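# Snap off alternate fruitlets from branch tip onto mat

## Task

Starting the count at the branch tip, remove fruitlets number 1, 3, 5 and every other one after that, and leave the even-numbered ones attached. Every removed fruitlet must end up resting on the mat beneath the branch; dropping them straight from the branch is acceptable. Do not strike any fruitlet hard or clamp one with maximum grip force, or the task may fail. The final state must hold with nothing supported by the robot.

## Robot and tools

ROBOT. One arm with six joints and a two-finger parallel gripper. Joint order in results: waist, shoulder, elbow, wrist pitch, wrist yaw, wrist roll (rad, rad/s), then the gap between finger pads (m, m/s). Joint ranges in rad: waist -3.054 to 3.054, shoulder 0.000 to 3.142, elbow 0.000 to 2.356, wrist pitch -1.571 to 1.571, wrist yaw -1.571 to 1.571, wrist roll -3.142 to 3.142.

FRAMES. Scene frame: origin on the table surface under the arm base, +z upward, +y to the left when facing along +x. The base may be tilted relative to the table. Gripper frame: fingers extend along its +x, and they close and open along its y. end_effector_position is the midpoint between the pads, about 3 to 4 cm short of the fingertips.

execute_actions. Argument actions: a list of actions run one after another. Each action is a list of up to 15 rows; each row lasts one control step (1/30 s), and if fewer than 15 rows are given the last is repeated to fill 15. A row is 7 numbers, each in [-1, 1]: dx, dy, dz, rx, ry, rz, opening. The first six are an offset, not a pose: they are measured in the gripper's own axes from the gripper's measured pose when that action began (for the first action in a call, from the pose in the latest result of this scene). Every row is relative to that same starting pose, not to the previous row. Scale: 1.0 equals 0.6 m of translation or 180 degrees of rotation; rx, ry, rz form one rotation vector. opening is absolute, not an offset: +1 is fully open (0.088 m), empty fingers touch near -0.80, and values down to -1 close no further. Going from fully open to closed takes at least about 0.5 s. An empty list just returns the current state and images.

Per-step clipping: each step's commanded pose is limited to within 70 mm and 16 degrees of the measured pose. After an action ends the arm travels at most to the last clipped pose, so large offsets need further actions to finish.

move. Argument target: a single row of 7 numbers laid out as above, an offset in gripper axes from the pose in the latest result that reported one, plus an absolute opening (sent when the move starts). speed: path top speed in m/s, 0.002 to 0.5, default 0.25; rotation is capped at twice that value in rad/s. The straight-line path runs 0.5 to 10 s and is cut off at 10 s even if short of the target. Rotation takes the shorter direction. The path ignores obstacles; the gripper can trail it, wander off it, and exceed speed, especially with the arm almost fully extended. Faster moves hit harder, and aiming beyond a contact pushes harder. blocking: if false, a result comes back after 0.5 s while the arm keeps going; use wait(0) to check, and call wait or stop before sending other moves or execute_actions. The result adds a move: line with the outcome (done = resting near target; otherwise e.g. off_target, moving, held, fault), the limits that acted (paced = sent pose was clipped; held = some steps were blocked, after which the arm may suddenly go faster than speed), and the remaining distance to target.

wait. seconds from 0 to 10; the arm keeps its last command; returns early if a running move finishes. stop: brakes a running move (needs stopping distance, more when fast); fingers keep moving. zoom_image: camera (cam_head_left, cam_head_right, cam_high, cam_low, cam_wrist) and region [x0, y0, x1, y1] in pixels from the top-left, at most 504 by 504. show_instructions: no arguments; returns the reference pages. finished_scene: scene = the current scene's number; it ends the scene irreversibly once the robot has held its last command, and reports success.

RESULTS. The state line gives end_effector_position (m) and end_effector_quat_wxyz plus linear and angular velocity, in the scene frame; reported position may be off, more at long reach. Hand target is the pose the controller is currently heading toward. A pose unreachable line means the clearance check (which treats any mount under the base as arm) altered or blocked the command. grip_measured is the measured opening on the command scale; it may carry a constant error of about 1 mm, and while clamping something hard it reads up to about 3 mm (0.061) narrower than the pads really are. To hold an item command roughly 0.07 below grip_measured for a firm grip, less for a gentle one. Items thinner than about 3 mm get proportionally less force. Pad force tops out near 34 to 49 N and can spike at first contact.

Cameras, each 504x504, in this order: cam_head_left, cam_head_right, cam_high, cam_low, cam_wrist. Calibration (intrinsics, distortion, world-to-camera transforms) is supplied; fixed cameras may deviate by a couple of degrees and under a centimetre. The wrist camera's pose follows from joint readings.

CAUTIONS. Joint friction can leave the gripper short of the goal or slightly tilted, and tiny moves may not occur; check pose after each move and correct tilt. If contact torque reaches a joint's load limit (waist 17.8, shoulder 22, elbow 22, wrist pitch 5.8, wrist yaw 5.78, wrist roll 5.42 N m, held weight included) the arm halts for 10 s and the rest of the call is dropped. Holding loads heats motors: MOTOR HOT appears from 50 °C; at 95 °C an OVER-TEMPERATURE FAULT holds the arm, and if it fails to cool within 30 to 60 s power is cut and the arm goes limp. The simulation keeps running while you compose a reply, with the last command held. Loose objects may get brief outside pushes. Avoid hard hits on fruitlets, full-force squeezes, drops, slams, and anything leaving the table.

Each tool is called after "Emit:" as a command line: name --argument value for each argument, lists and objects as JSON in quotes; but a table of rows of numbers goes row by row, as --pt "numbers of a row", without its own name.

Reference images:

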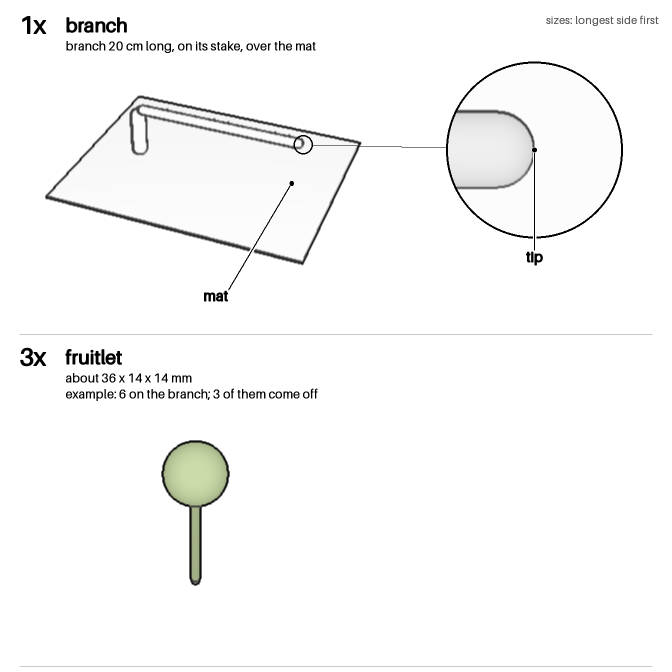

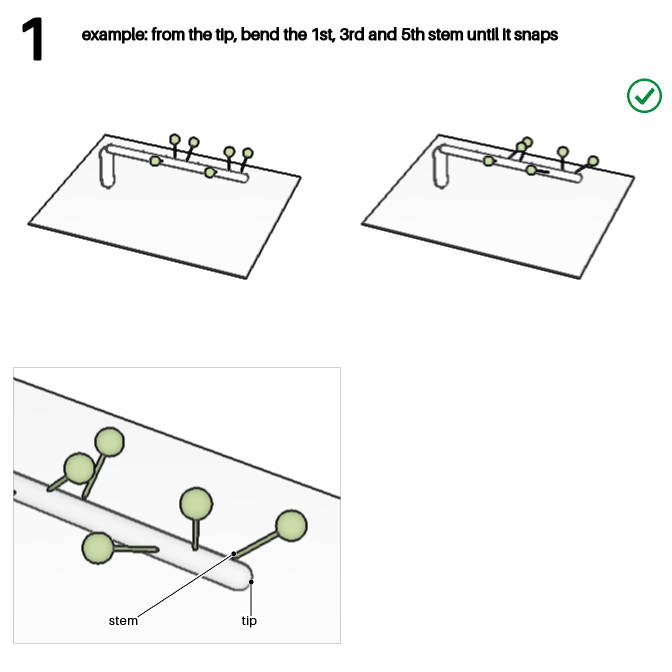

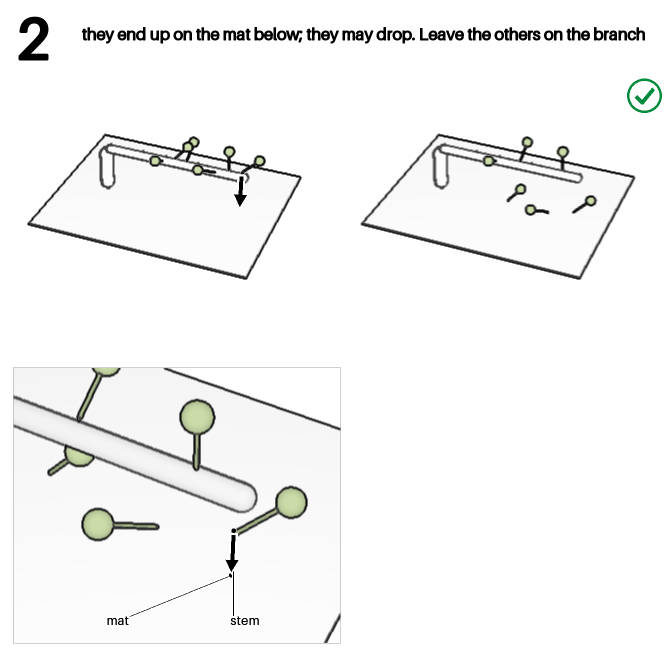

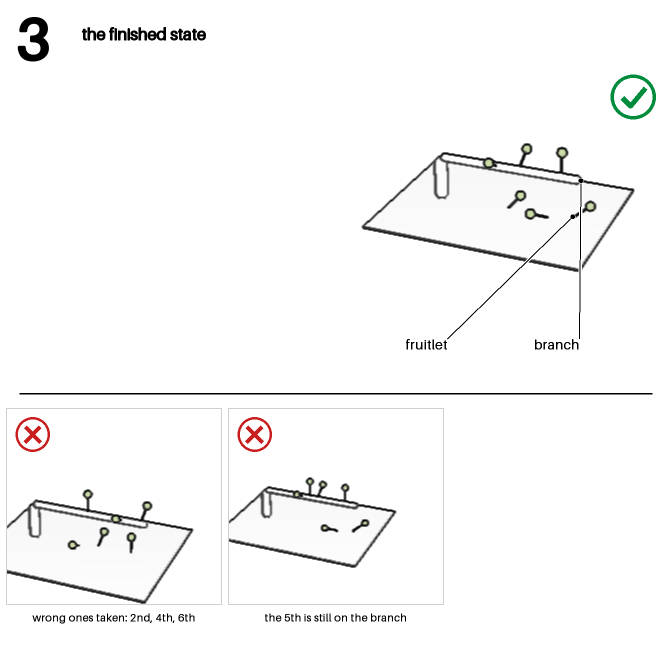

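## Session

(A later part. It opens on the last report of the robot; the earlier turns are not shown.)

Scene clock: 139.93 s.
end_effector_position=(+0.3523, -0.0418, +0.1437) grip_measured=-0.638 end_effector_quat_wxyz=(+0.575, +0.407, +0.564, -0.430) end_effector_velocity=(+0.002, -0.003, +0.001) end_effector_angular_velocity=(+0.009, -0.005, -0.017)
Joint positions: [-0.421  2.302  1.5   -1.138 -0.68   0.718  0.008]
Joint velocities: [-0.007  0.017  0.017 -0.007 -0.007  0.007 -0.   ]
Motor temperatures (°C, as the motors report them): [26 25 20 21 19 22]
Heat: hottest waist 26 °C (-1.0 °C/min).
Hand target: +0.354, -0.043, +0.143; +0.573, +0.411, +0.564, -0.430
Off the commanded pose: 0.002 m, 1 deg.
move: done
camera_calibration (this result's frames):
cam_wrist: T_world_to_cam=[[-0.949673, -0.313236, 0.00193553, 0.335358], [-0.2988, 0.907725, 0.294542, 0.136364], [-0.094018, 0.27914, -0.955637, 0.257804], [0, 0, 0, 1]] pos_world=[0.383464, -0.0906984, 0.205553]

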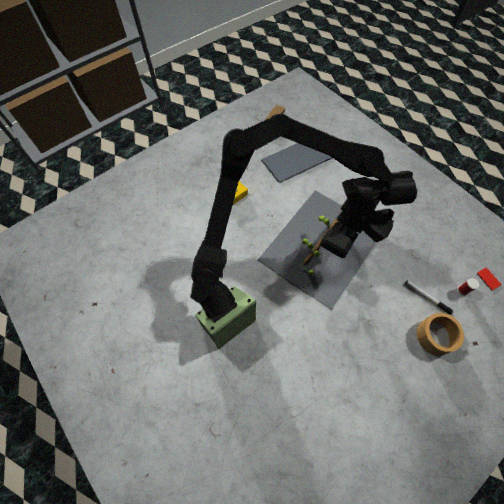

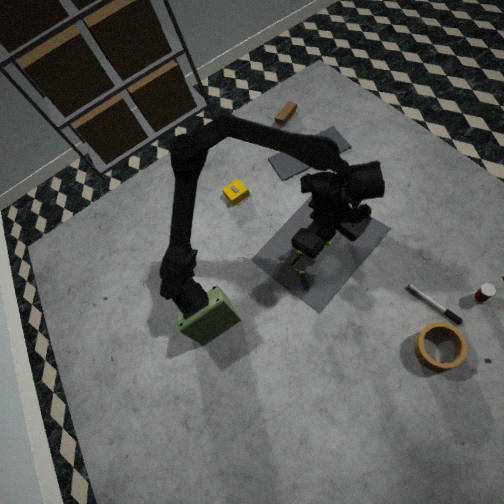

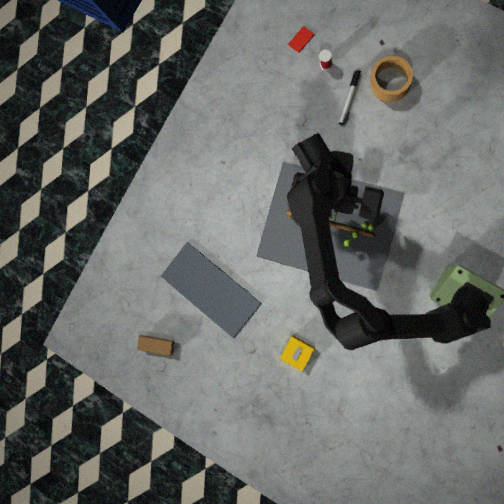

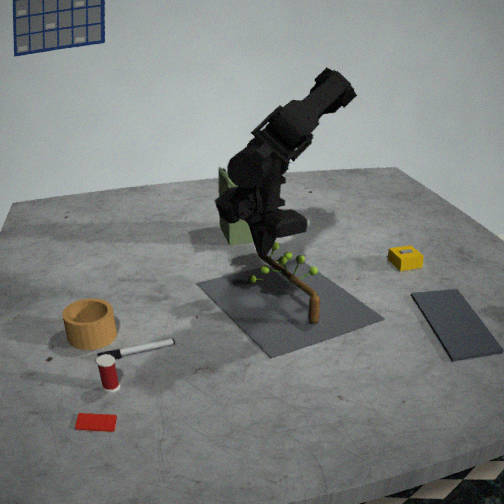

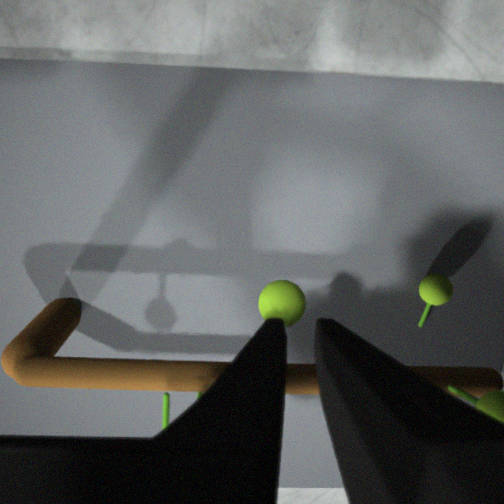

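Emit:
move --target '[0.045,0,0,0,0,0,-0.64]' --speed 0.05

Emit:
move --target '[0.052,0,0.005,0,0,0,-0.64]' --speed 0.015

Emit:
zoom_image --camera "cam_low" --region '[200, 200, 340, 320]'

Scene clock: 152.10 s.
end_effector_position=(+0.3543, -0.0410, +0.1203) grip_measured=-0.638 end_effector_quat_wxyz=(+0.581, +0.403, +0.563, -0.428) end_effector_velocity=(-0.000, +0.000, -0.000) end_effector_angular_velocity=(+0.006, -0.007, -0.007)
Joint positions: [-0.376  2.304  1.437 -1.026 -0.691  0.769  0.008]
Joint velocities: [-0.002 -0.002 -0.007  0.007 -0.007  0.007 -0.   ]
Motor temperatures (°C, as the motors report them): [27 25 21 21 19 22]
Heat: hottest waist 27 °C (+1.0 °C/min).
Hand target: +0.352, -0.043, +0.117; +0.575, +0.408, +0.564, -0.430
Off the commanded pose: 0.005 m, 1 deg.
move: done
camera_calibration (this result's frames):
cam_wrist: T_world_to_cam=[[-0.946299, -0.323294, -0.000426078, 0.336219], [-0.309979, 0.90695, 0.285226, 0.148203], [-0.0918253, 0.270041, -0.95846, 0.234634], [0, 0, 0, 1]] pos_world=[0.385649, -0.0890758, 0.182759]

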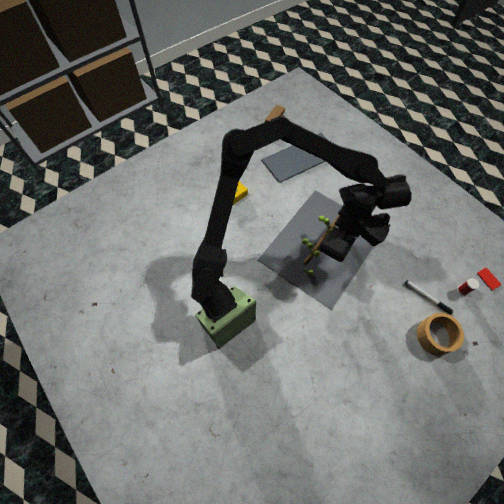

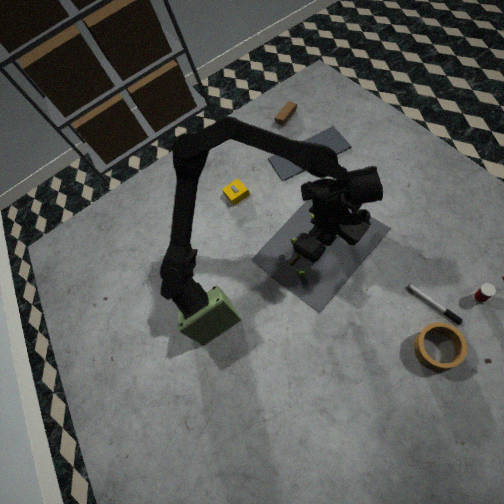

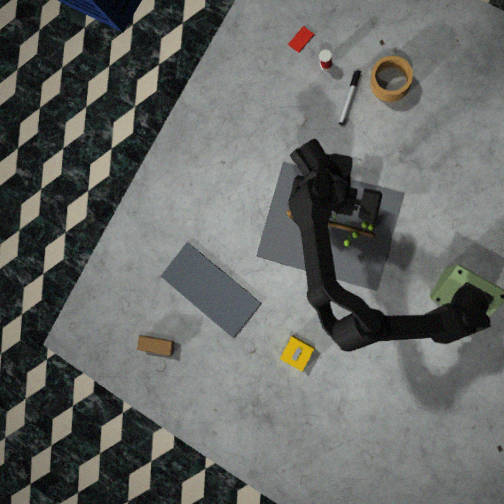

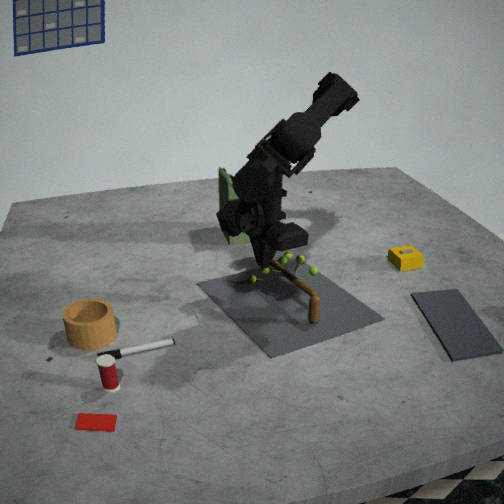

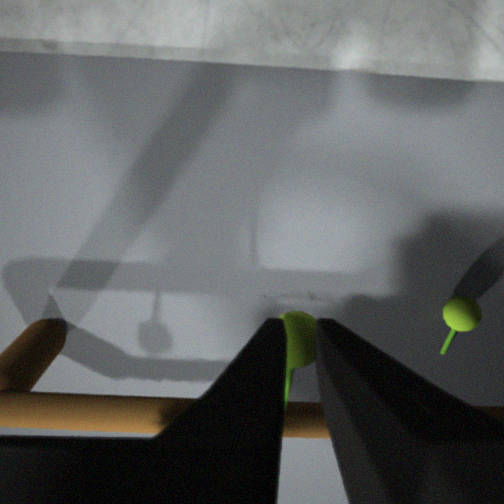

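Scene clock: 154.40 s.
end_effector_position=(+0.3577, -0.0434, +0.0930) grip_measured=-0.638 end_effector_quat_wxyz=(+0.586, +0.399, +0.562, -0.426) end_effector_velocity=(-0.002, +0.003, -0.000) end_effector_angular_velocity=(+0.024, -0.002, -0.002)
Joint positions: [-0.327  2.326  1.384 -0.899 -0.701  0.828  0.008]
Joint velocities: [-0.002 -0.002 -0.007 -0.007 -0.022 -0.007  0.   ]
Motor temperatures (°C, as the motors report them): [27 25 21 21 19 22]
Heat: hottest waist 27 °C (+1.0 °C/min).
Hand target: +0.355, -0.045, +0.089; +0.581, +0.403, +0.563, -0.428
Off the commanded pose: 0.005 m, 1 deg.
move: done
camera_calibration (this result's frames):
cam_wrist: T_world_to_cam=[[-0.942748, -0.333486, -0.00364042, 0.337203], [-0.321491, 0.905826, 0.275903, 0.164149], [-0.0887122, 0.261278, -0.961179, 0.208139], [0, 0, 0, 1]] pos_world=[0.389134, -0.0906199, 0.155997]

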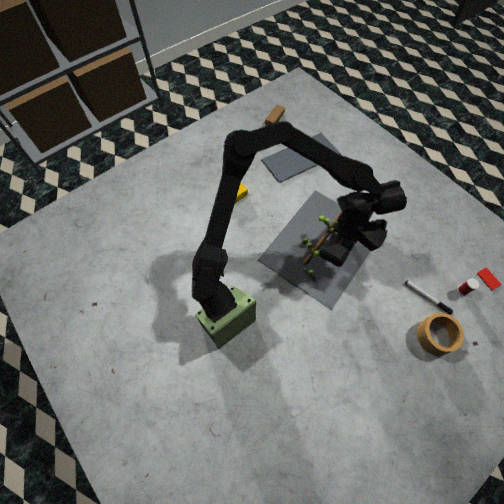

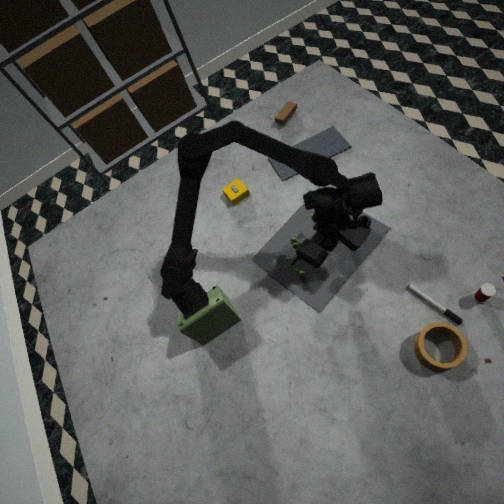

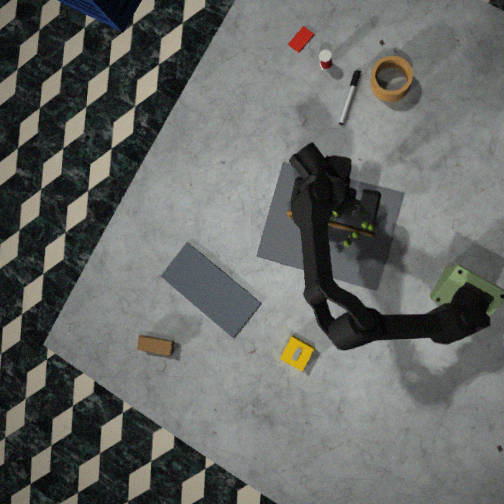

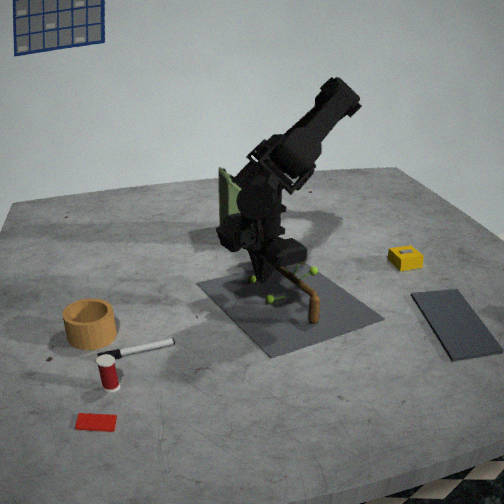

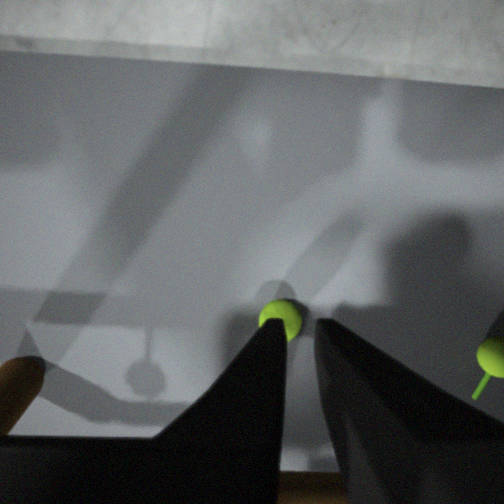

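Region (200, 200, 340, 320) of cam_low's 504x504 image, scaled by 3.600, with more detail than that image has; it fills the top 432 rows of this view, and the rest is white.

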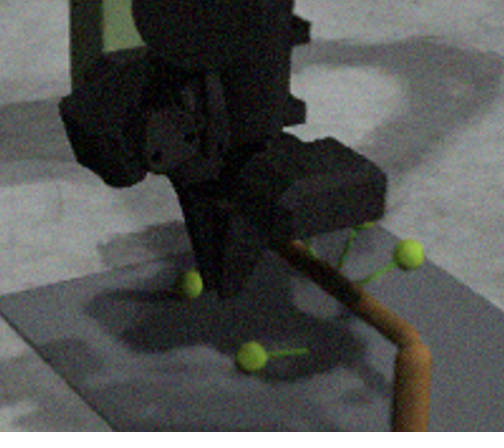

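Emit:
move --target '[-0.17,0,0,0,0,0,-0.64]' --speed 0.15

Emit:
move --target '[0,0,0,-0.5,0,0,-0.64]' --speed 0.5

Scene clock: 166.87 s.
end_effector_position=(+0.3553, -0.0386, +0.1904) grip_measured=-0.638 end_effector_quat_wxyz=(+0.581, +0.402, +0.565, -0.427) end_effector_velocity=(-0.003, +0.001, +0.001) end_effector_angular_velocity=(+0.002, +0.013, -0.005)
Joint positions: [-0.488  2.299  1.651 -1.33  -0.651  0.63   0.008]
Joint velocities: [-0.002  0.002  0.007 -0.022  0.007 -0.007 -0.   ]
Motor temperatures (°C, as the motors report them): [28 26 21 21 19 22]
Heat: hottest waist 28 °C (+2.0 °C/min).
Hand target: +0.357, -0.039, +0.195; +0.586, +0.399, +0.562, -0.426
Off the commanded pose: 0.005 m, 1 deg.
move: done
camera_calibration (this result's frames):
cam_wrist: T_world_to_cam=[[-0.944991, -0.327097, 0.000515628, 0.337167], [-0.313219, 0.905347, 0.286777, 0.127165], [-0.0942707, 0.27084, -0.957997, 0.302059], [0, 0, 0, 1]] pos_world=[0.386925, -0.086652, 0.25273]

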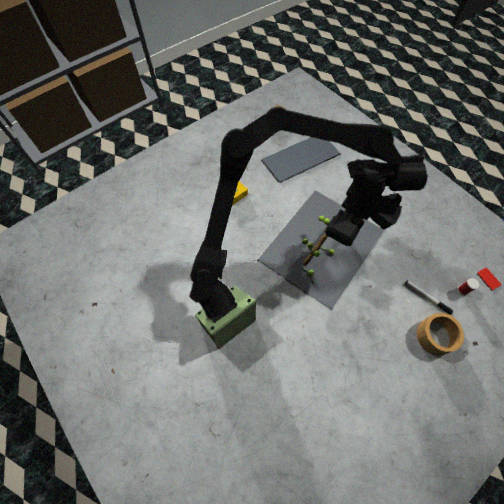

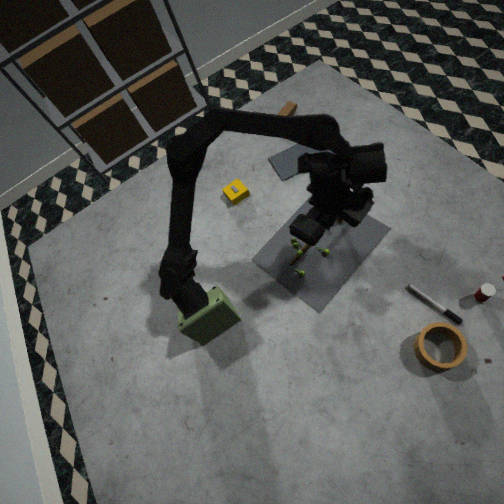

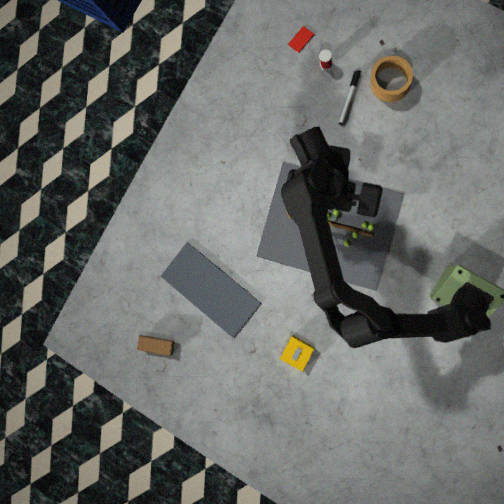

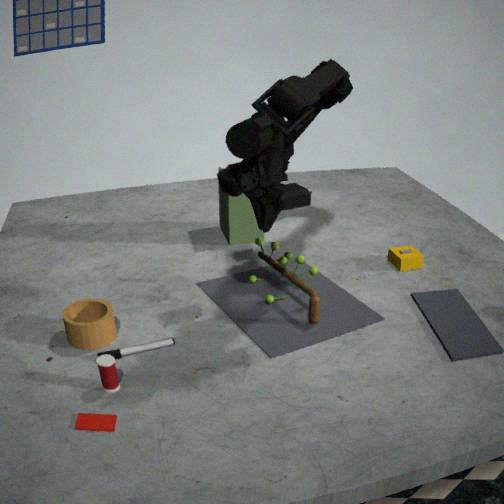

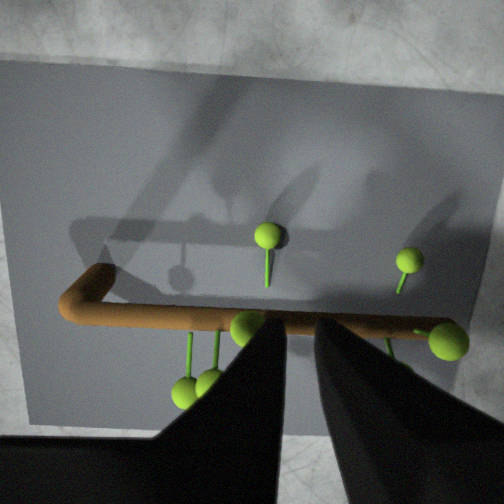

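Scene clock: 169.03 s.
end_effector_position=(+0.3558, -0.0389, +0.1903) grip_measured=-0.637 end_effector_quat_wxyz=(+0.696, -0.126, +0.701, +0.096) end_effector_velocity=(-0.001, +0.002, +0.001) end_effector_angular_velocity=(+0.009, -0.001, +0.016)
Joint positions: [-0.488  2.299  1.651 -1.327 -0.651 -0.936  0.008]
Joint velocities: [-0.002 -0.002 -0.002 -0.007 -0.007 -0.022 -0.   ]
Motor temperatures (°C, as the motors report them): [28 26 21 21 19 22]
Heat: hottest waist 28 °C (+2.0 °C/min).
Hand target: +0.355, -0.039, +0.190; +0.695, -0.126, +0.701, +0.098
Off the commanded pose: 0.001 m, 0 deg.
move: done
camera_calibration (this result's frames):
cam_wrist: T_world_to_cam=[[0.324989, -0.945369, 0.025668, -0.143123], [-0.893092, -0.297864, 0.33714, 0.277539], [-0.311076, -0.132491, -0.941104, 0.360343], [0, 0, 0, 1]] pos_world=[0.406475, -0.00489343, 0.249224]

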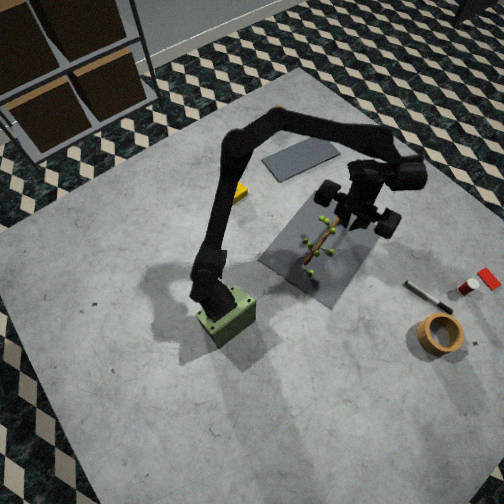

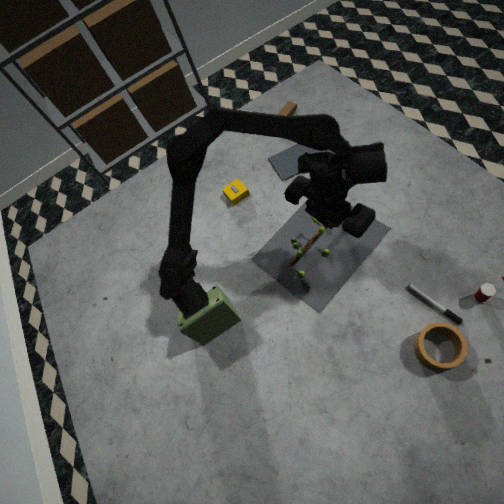

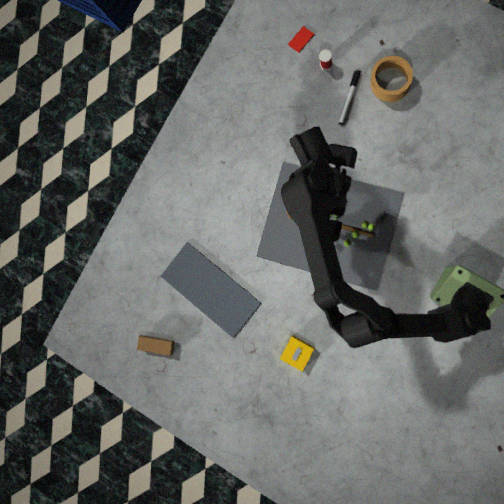

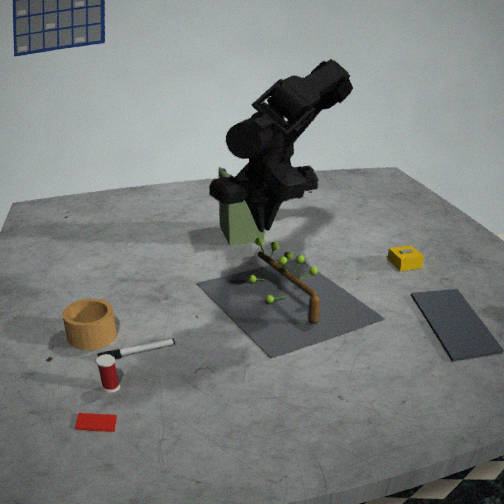

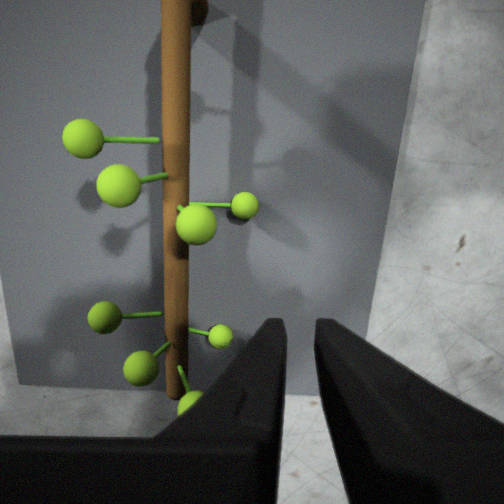

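Emit:
move --target '[0.07,0.096,0.045,0,0,0,-0.64]' --speed 0.12

Emit:
zoom_image --camera "cam_low" --region '[230, 200, 370, 320]'

Scene clock: 192.83 s.
end_effector_position=(+0.3644, +0.0199, +0.1439) grip_measured=-0.637 end_effector_quat_wxyz=(+0.693, -0.126, +0.704, +0.095) end_effector_velocity=(+0.001, -0.000, -0.002) end_effector_angular_velocity=(+0.003, -0.010, -0.012)
Joint positions: [-0.302  2.18   1.503 -1.164 -0.707 -0.714  0.008]
Joint velocities: [ 0.002 -0.002 -0.012  0.022 -0.007  0.022 -0.   ]
Motor temperatures (°C, as the motors report them): [29 27 21 21 19 22]
Heat: hottest waist 29 °C (+3.0 °C/min).
Hand target: +0.364, +0.023, +0.146; +0.696, -0.127, +0.700, +0.096
Off the commanded pose: 0.003 m, 1 deg.
move: done
camera_calibration (this result's frames):
cam_wrist: T_world_to_cam=[[0.323298, -0.945979, 0.0245164, -0.0883618], [-0.890726, -0.295463, 0.345412, 0.316259], [-0.319509, -0.133509, -0.938131, 0.32979], [0, 0, 0, 1]] pos_world=[0.415638, 0.053884, 0.202313]

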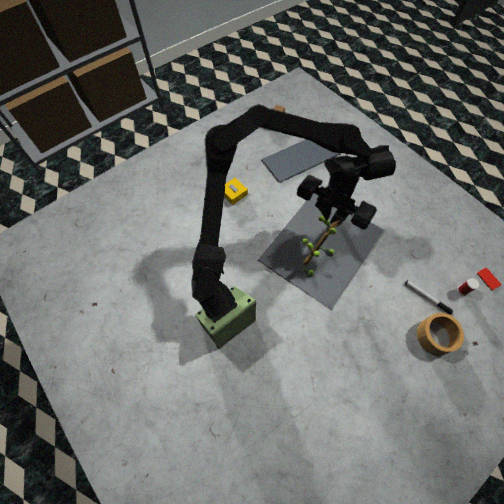

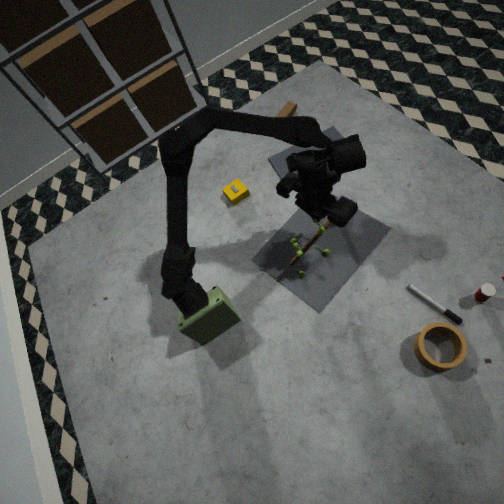

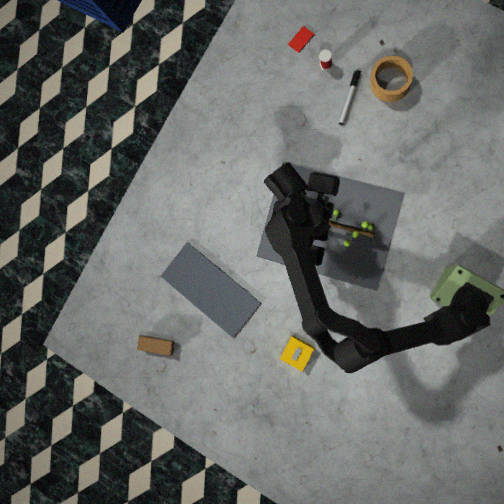

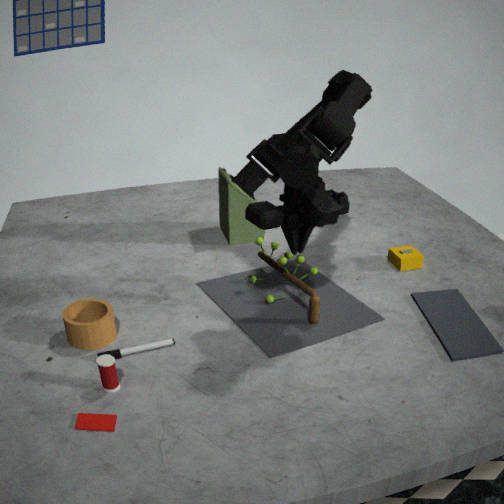

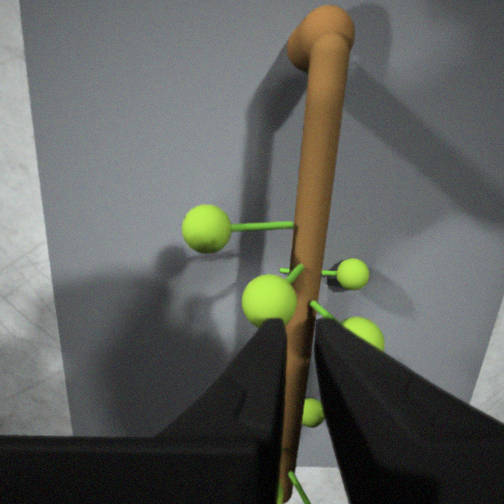

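Region (230, 200, 370, 320) of cam_low's 504x504 image, scaled by 3.600, with more detail than that image has; it fills the top 432 rows of this view, and the rest is white.

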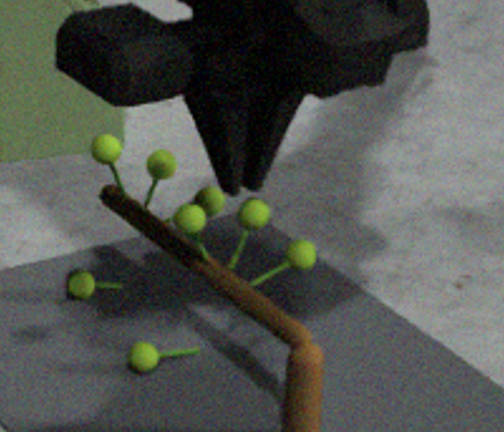

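Emit:
move --target '[0.017,0.008,0.002,0,0,0,-0.64]' --speed 0.015

Emit:
zoom_image --camera "cam_low" --region '[230, 200, 370, 320]'

Scene clock: 202.77 s.
end_effector_position=(+0.3661, +0.0239, +0.1364) grip_measured=-0.637 end_effector_quat_wxyz=(+0.695, -0.126, +0.702, +0.096) end_effector_velocity=(-0.000, -0.000, -0.000) end_effector_angular_velocity=(+0.006, -0.006, -0.007)
Joint positions: [-0.281  2.173  1.481 -1.125 -0.715 -0.684  0.008]
Joint velocities: [-0.002 -0.002 -0.007  0.007 -0.007  0.007  0.   ]
Motor temperatures (°C, as the motors report them): [30 27 21 21 19 22]
Heat: hottest waist 30 °C (+4.0 °C/min).
Hand target: +0.364, +0.024, +0.134; +0.693, -0.126, +0.704, +0.095
Off the commanded pose: 0.004 m, 0 deg.
move: done
camera_calibration (this result's frames):
cam_wrist: T_world_to_cam=[[0.32438, -0.945574, 0.02583, -0.0855063], [-0.892468, -0.296884, 0.339647, 0.322997], [-0.313493, -0.133227, -0.940198, 0.321857], [0, 0, 0, 1]] pos_world=[0.416901, 0.0579203, 0.195113]

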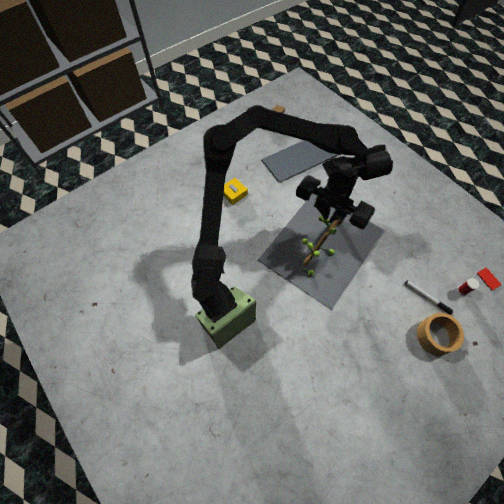

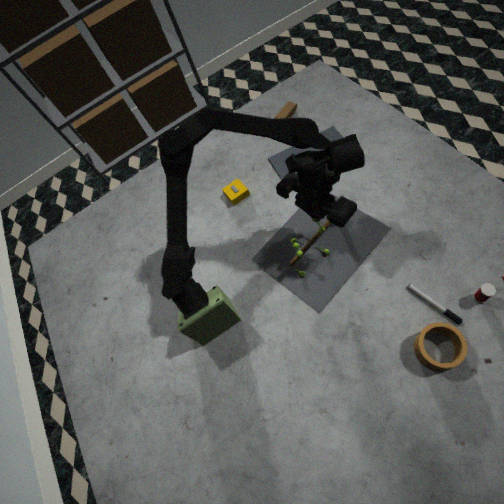

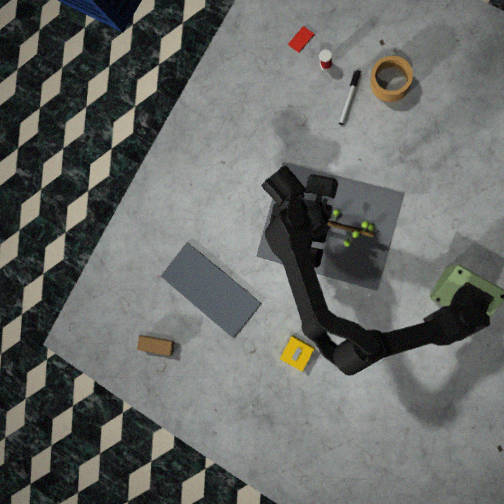

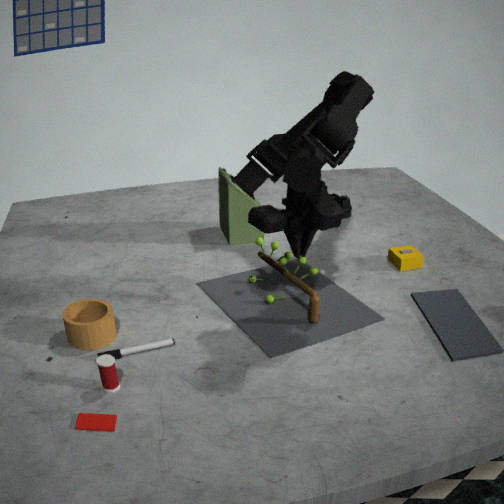

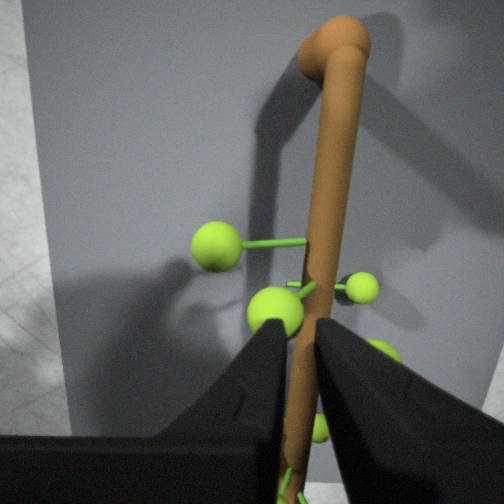

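Region (230, 200, 370, 320) of cam_low's 504x504 image, scaled by 3.600, with more detail than that image has; it fills the top 432 rows of this view, and the rest is white.

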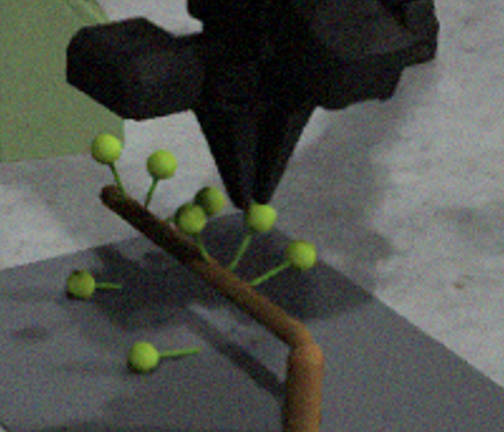

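Emit:
move --target '[0.025,0.018,0,0,0,0,-0.64]' --speed 0.012

Emit:
zoom_image --camera "cam_low" --region '[230, 200, 370, 320]'

Scene clock: 212.93 s.
end_effector_position=(+0.3656, +0.0383, +0.1229) grip_measured=-0.637 end_effector_quat_wxyz=(+0.697, -0.125, +0.698, +0.103) end_effector_velocity=(-0.002, +0.004, +0.001) end_effector_angular_velocity=(+0.023, -0.003, +0.001)
Joint positions: [-0.234  2.142  1.432 -1.063 -0.74  -0.63   0.008]
Joint velocities: [-0.002 -0.007 -0.007 -0.007 -0.022 -0.007 -0.   ]
Motor temperatures (°C, as the motors report them): [30 27 21 21 19 22]
Heat: hottest waist 30 °C (+3.0 °C/min).
Hand target: +0.363, +0.034, +0.121; +0.695, -0.126, +0.702, +0.096
Off the commanded pose: 0.006 m, 1 deg.
move: done
camera_calibration (this result's frames):
cam_wrist: T_world_to_cam=[[0.332503, -0.942965, 0.0160667, -0.073249], [-0.891987, -0.308904, 0.330058, 0.332891], [-0.30627, -0.124076, -0.943824, 0.308393], [0, 0, 0, 1]] pos_world=[0.415742, 0.0720244, 0.182372]

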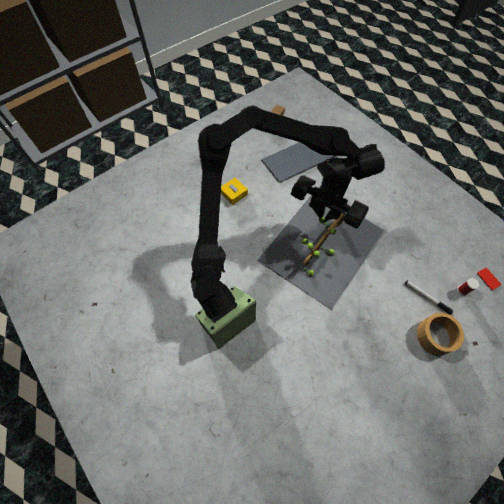

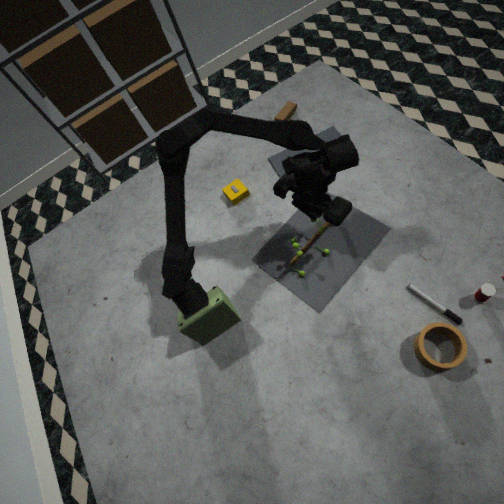

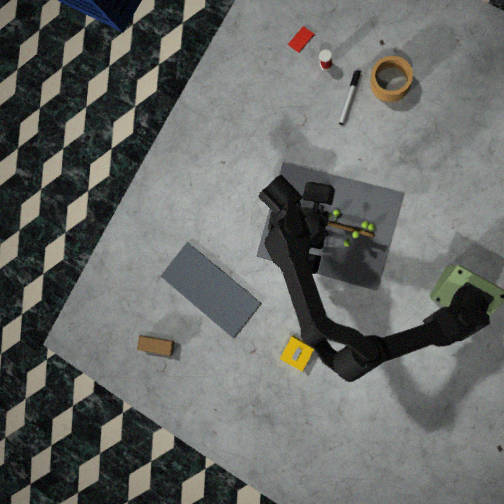

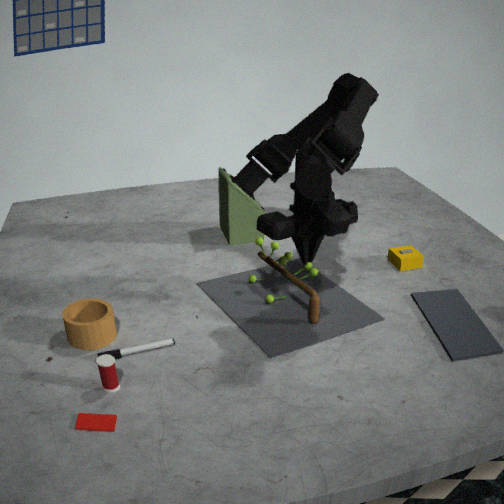

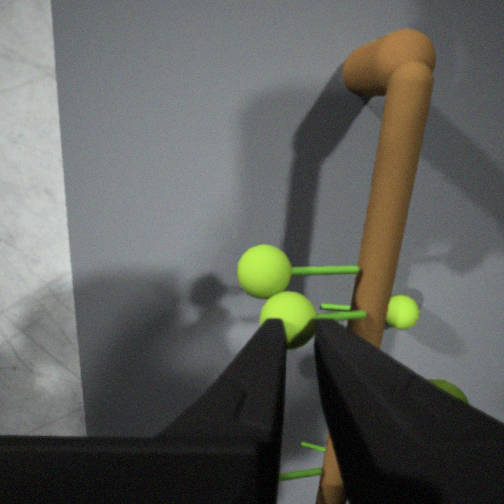

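Region (230, 200, 370, 320) of cam_low's 504x504 image, scaled by 3.600, with more detail than that image has; it fills the top 432 rows of this view, and the rest is white.

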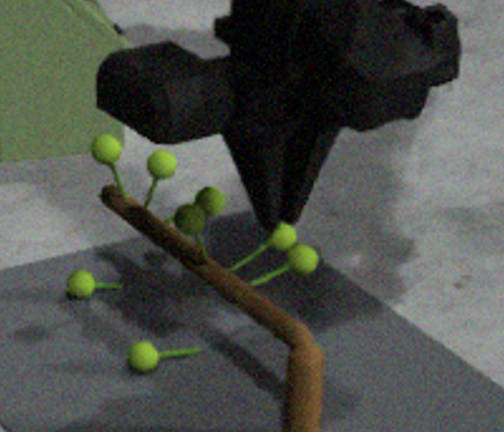

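Emit:
move --target '[0.028,0.004,-0.006,0,0,0,-0.64]' --speed 0.012

Emit:
zoom_image --camera "cam_low" --region '[230, 200, 370, 320]'

Scene clock: 220.03 s.
end_effector_position=(+0.3628, +0.0395, +0.1068) grip_measured=-0.638 end_effector_quat_wxyz=(+0.698, -0.126, +0.697, +0.104) end_effector_velocity=(+0.001, +0.001, -0.002) end_effector_angular_velocity=(+0.007, -0.002, -0.004)
Joint positions: [-0.204  2.136  1.375 -0.984 -0.748 -0.592  0.008]
Joint velocities: [ 0.002  0.002 -0.002  0.007 -0.007  0.007 -0.   ]
Motor temperatures (°C, as the motors report them): [30 27 21 21 19 22]
Heat: hottest waist 30 °C (+2.0 °C/min).
Hand target: +0.362, +0.039, +0.106; +0.697, -0.125, +0.698, +0.103
Off the commanded pose: 0.002 m, 0 deg.
move: done
camera_calibration (this result's frames):
cam_wrist: T_world_to_cam=[[0.33537, -0.941972, 0.0147224, -0.0718751], [-0.89154, -0.312287, 0.328076, 0.336246], [-0.30444, -0.123152, -0.944537, 0.291857], [0, 0, 0, 1]] pos_world=[0.412734, 0.0732436, 0.166413]

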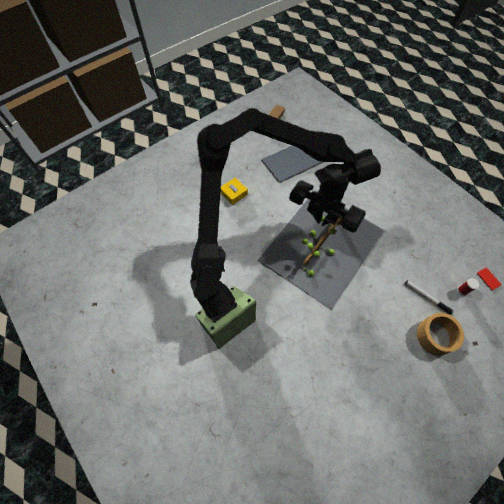

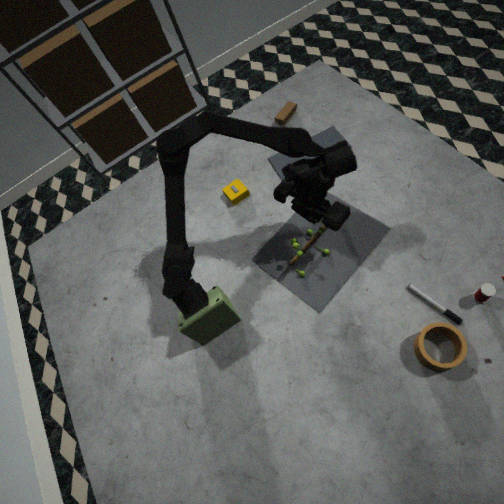

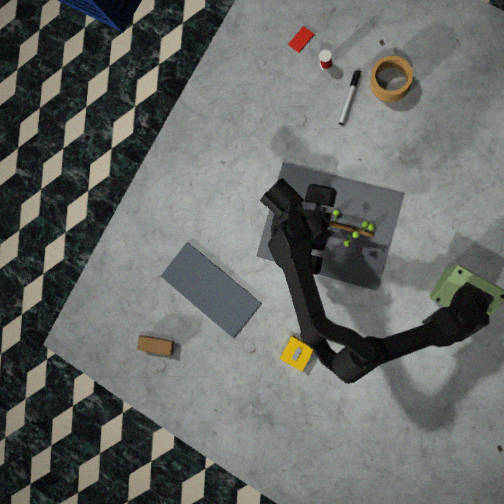

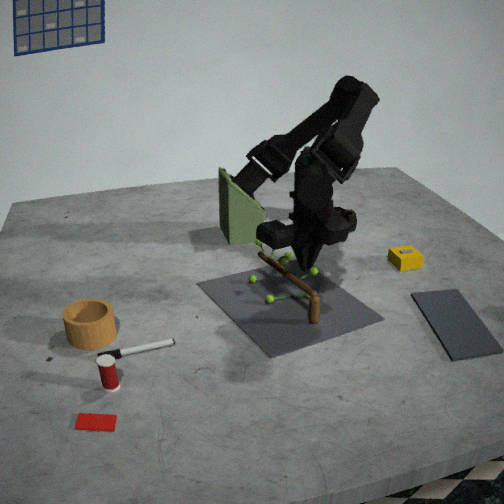

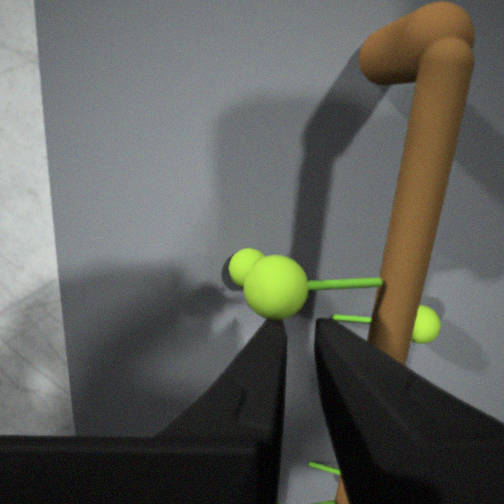

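Region (230, 200, 370, 320) of cam_low's 504x504 image, scaled by 3.600, with more detail than that image has; it fills the top 432 rows of this view, and the rest is white.

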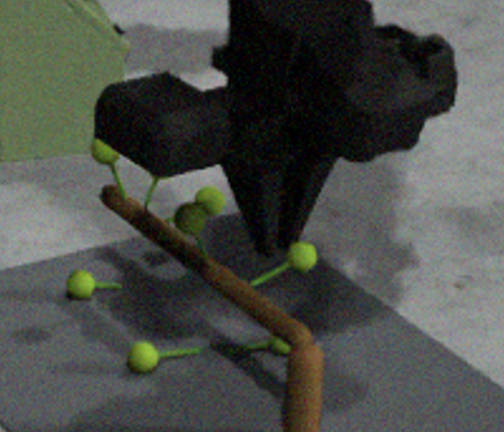

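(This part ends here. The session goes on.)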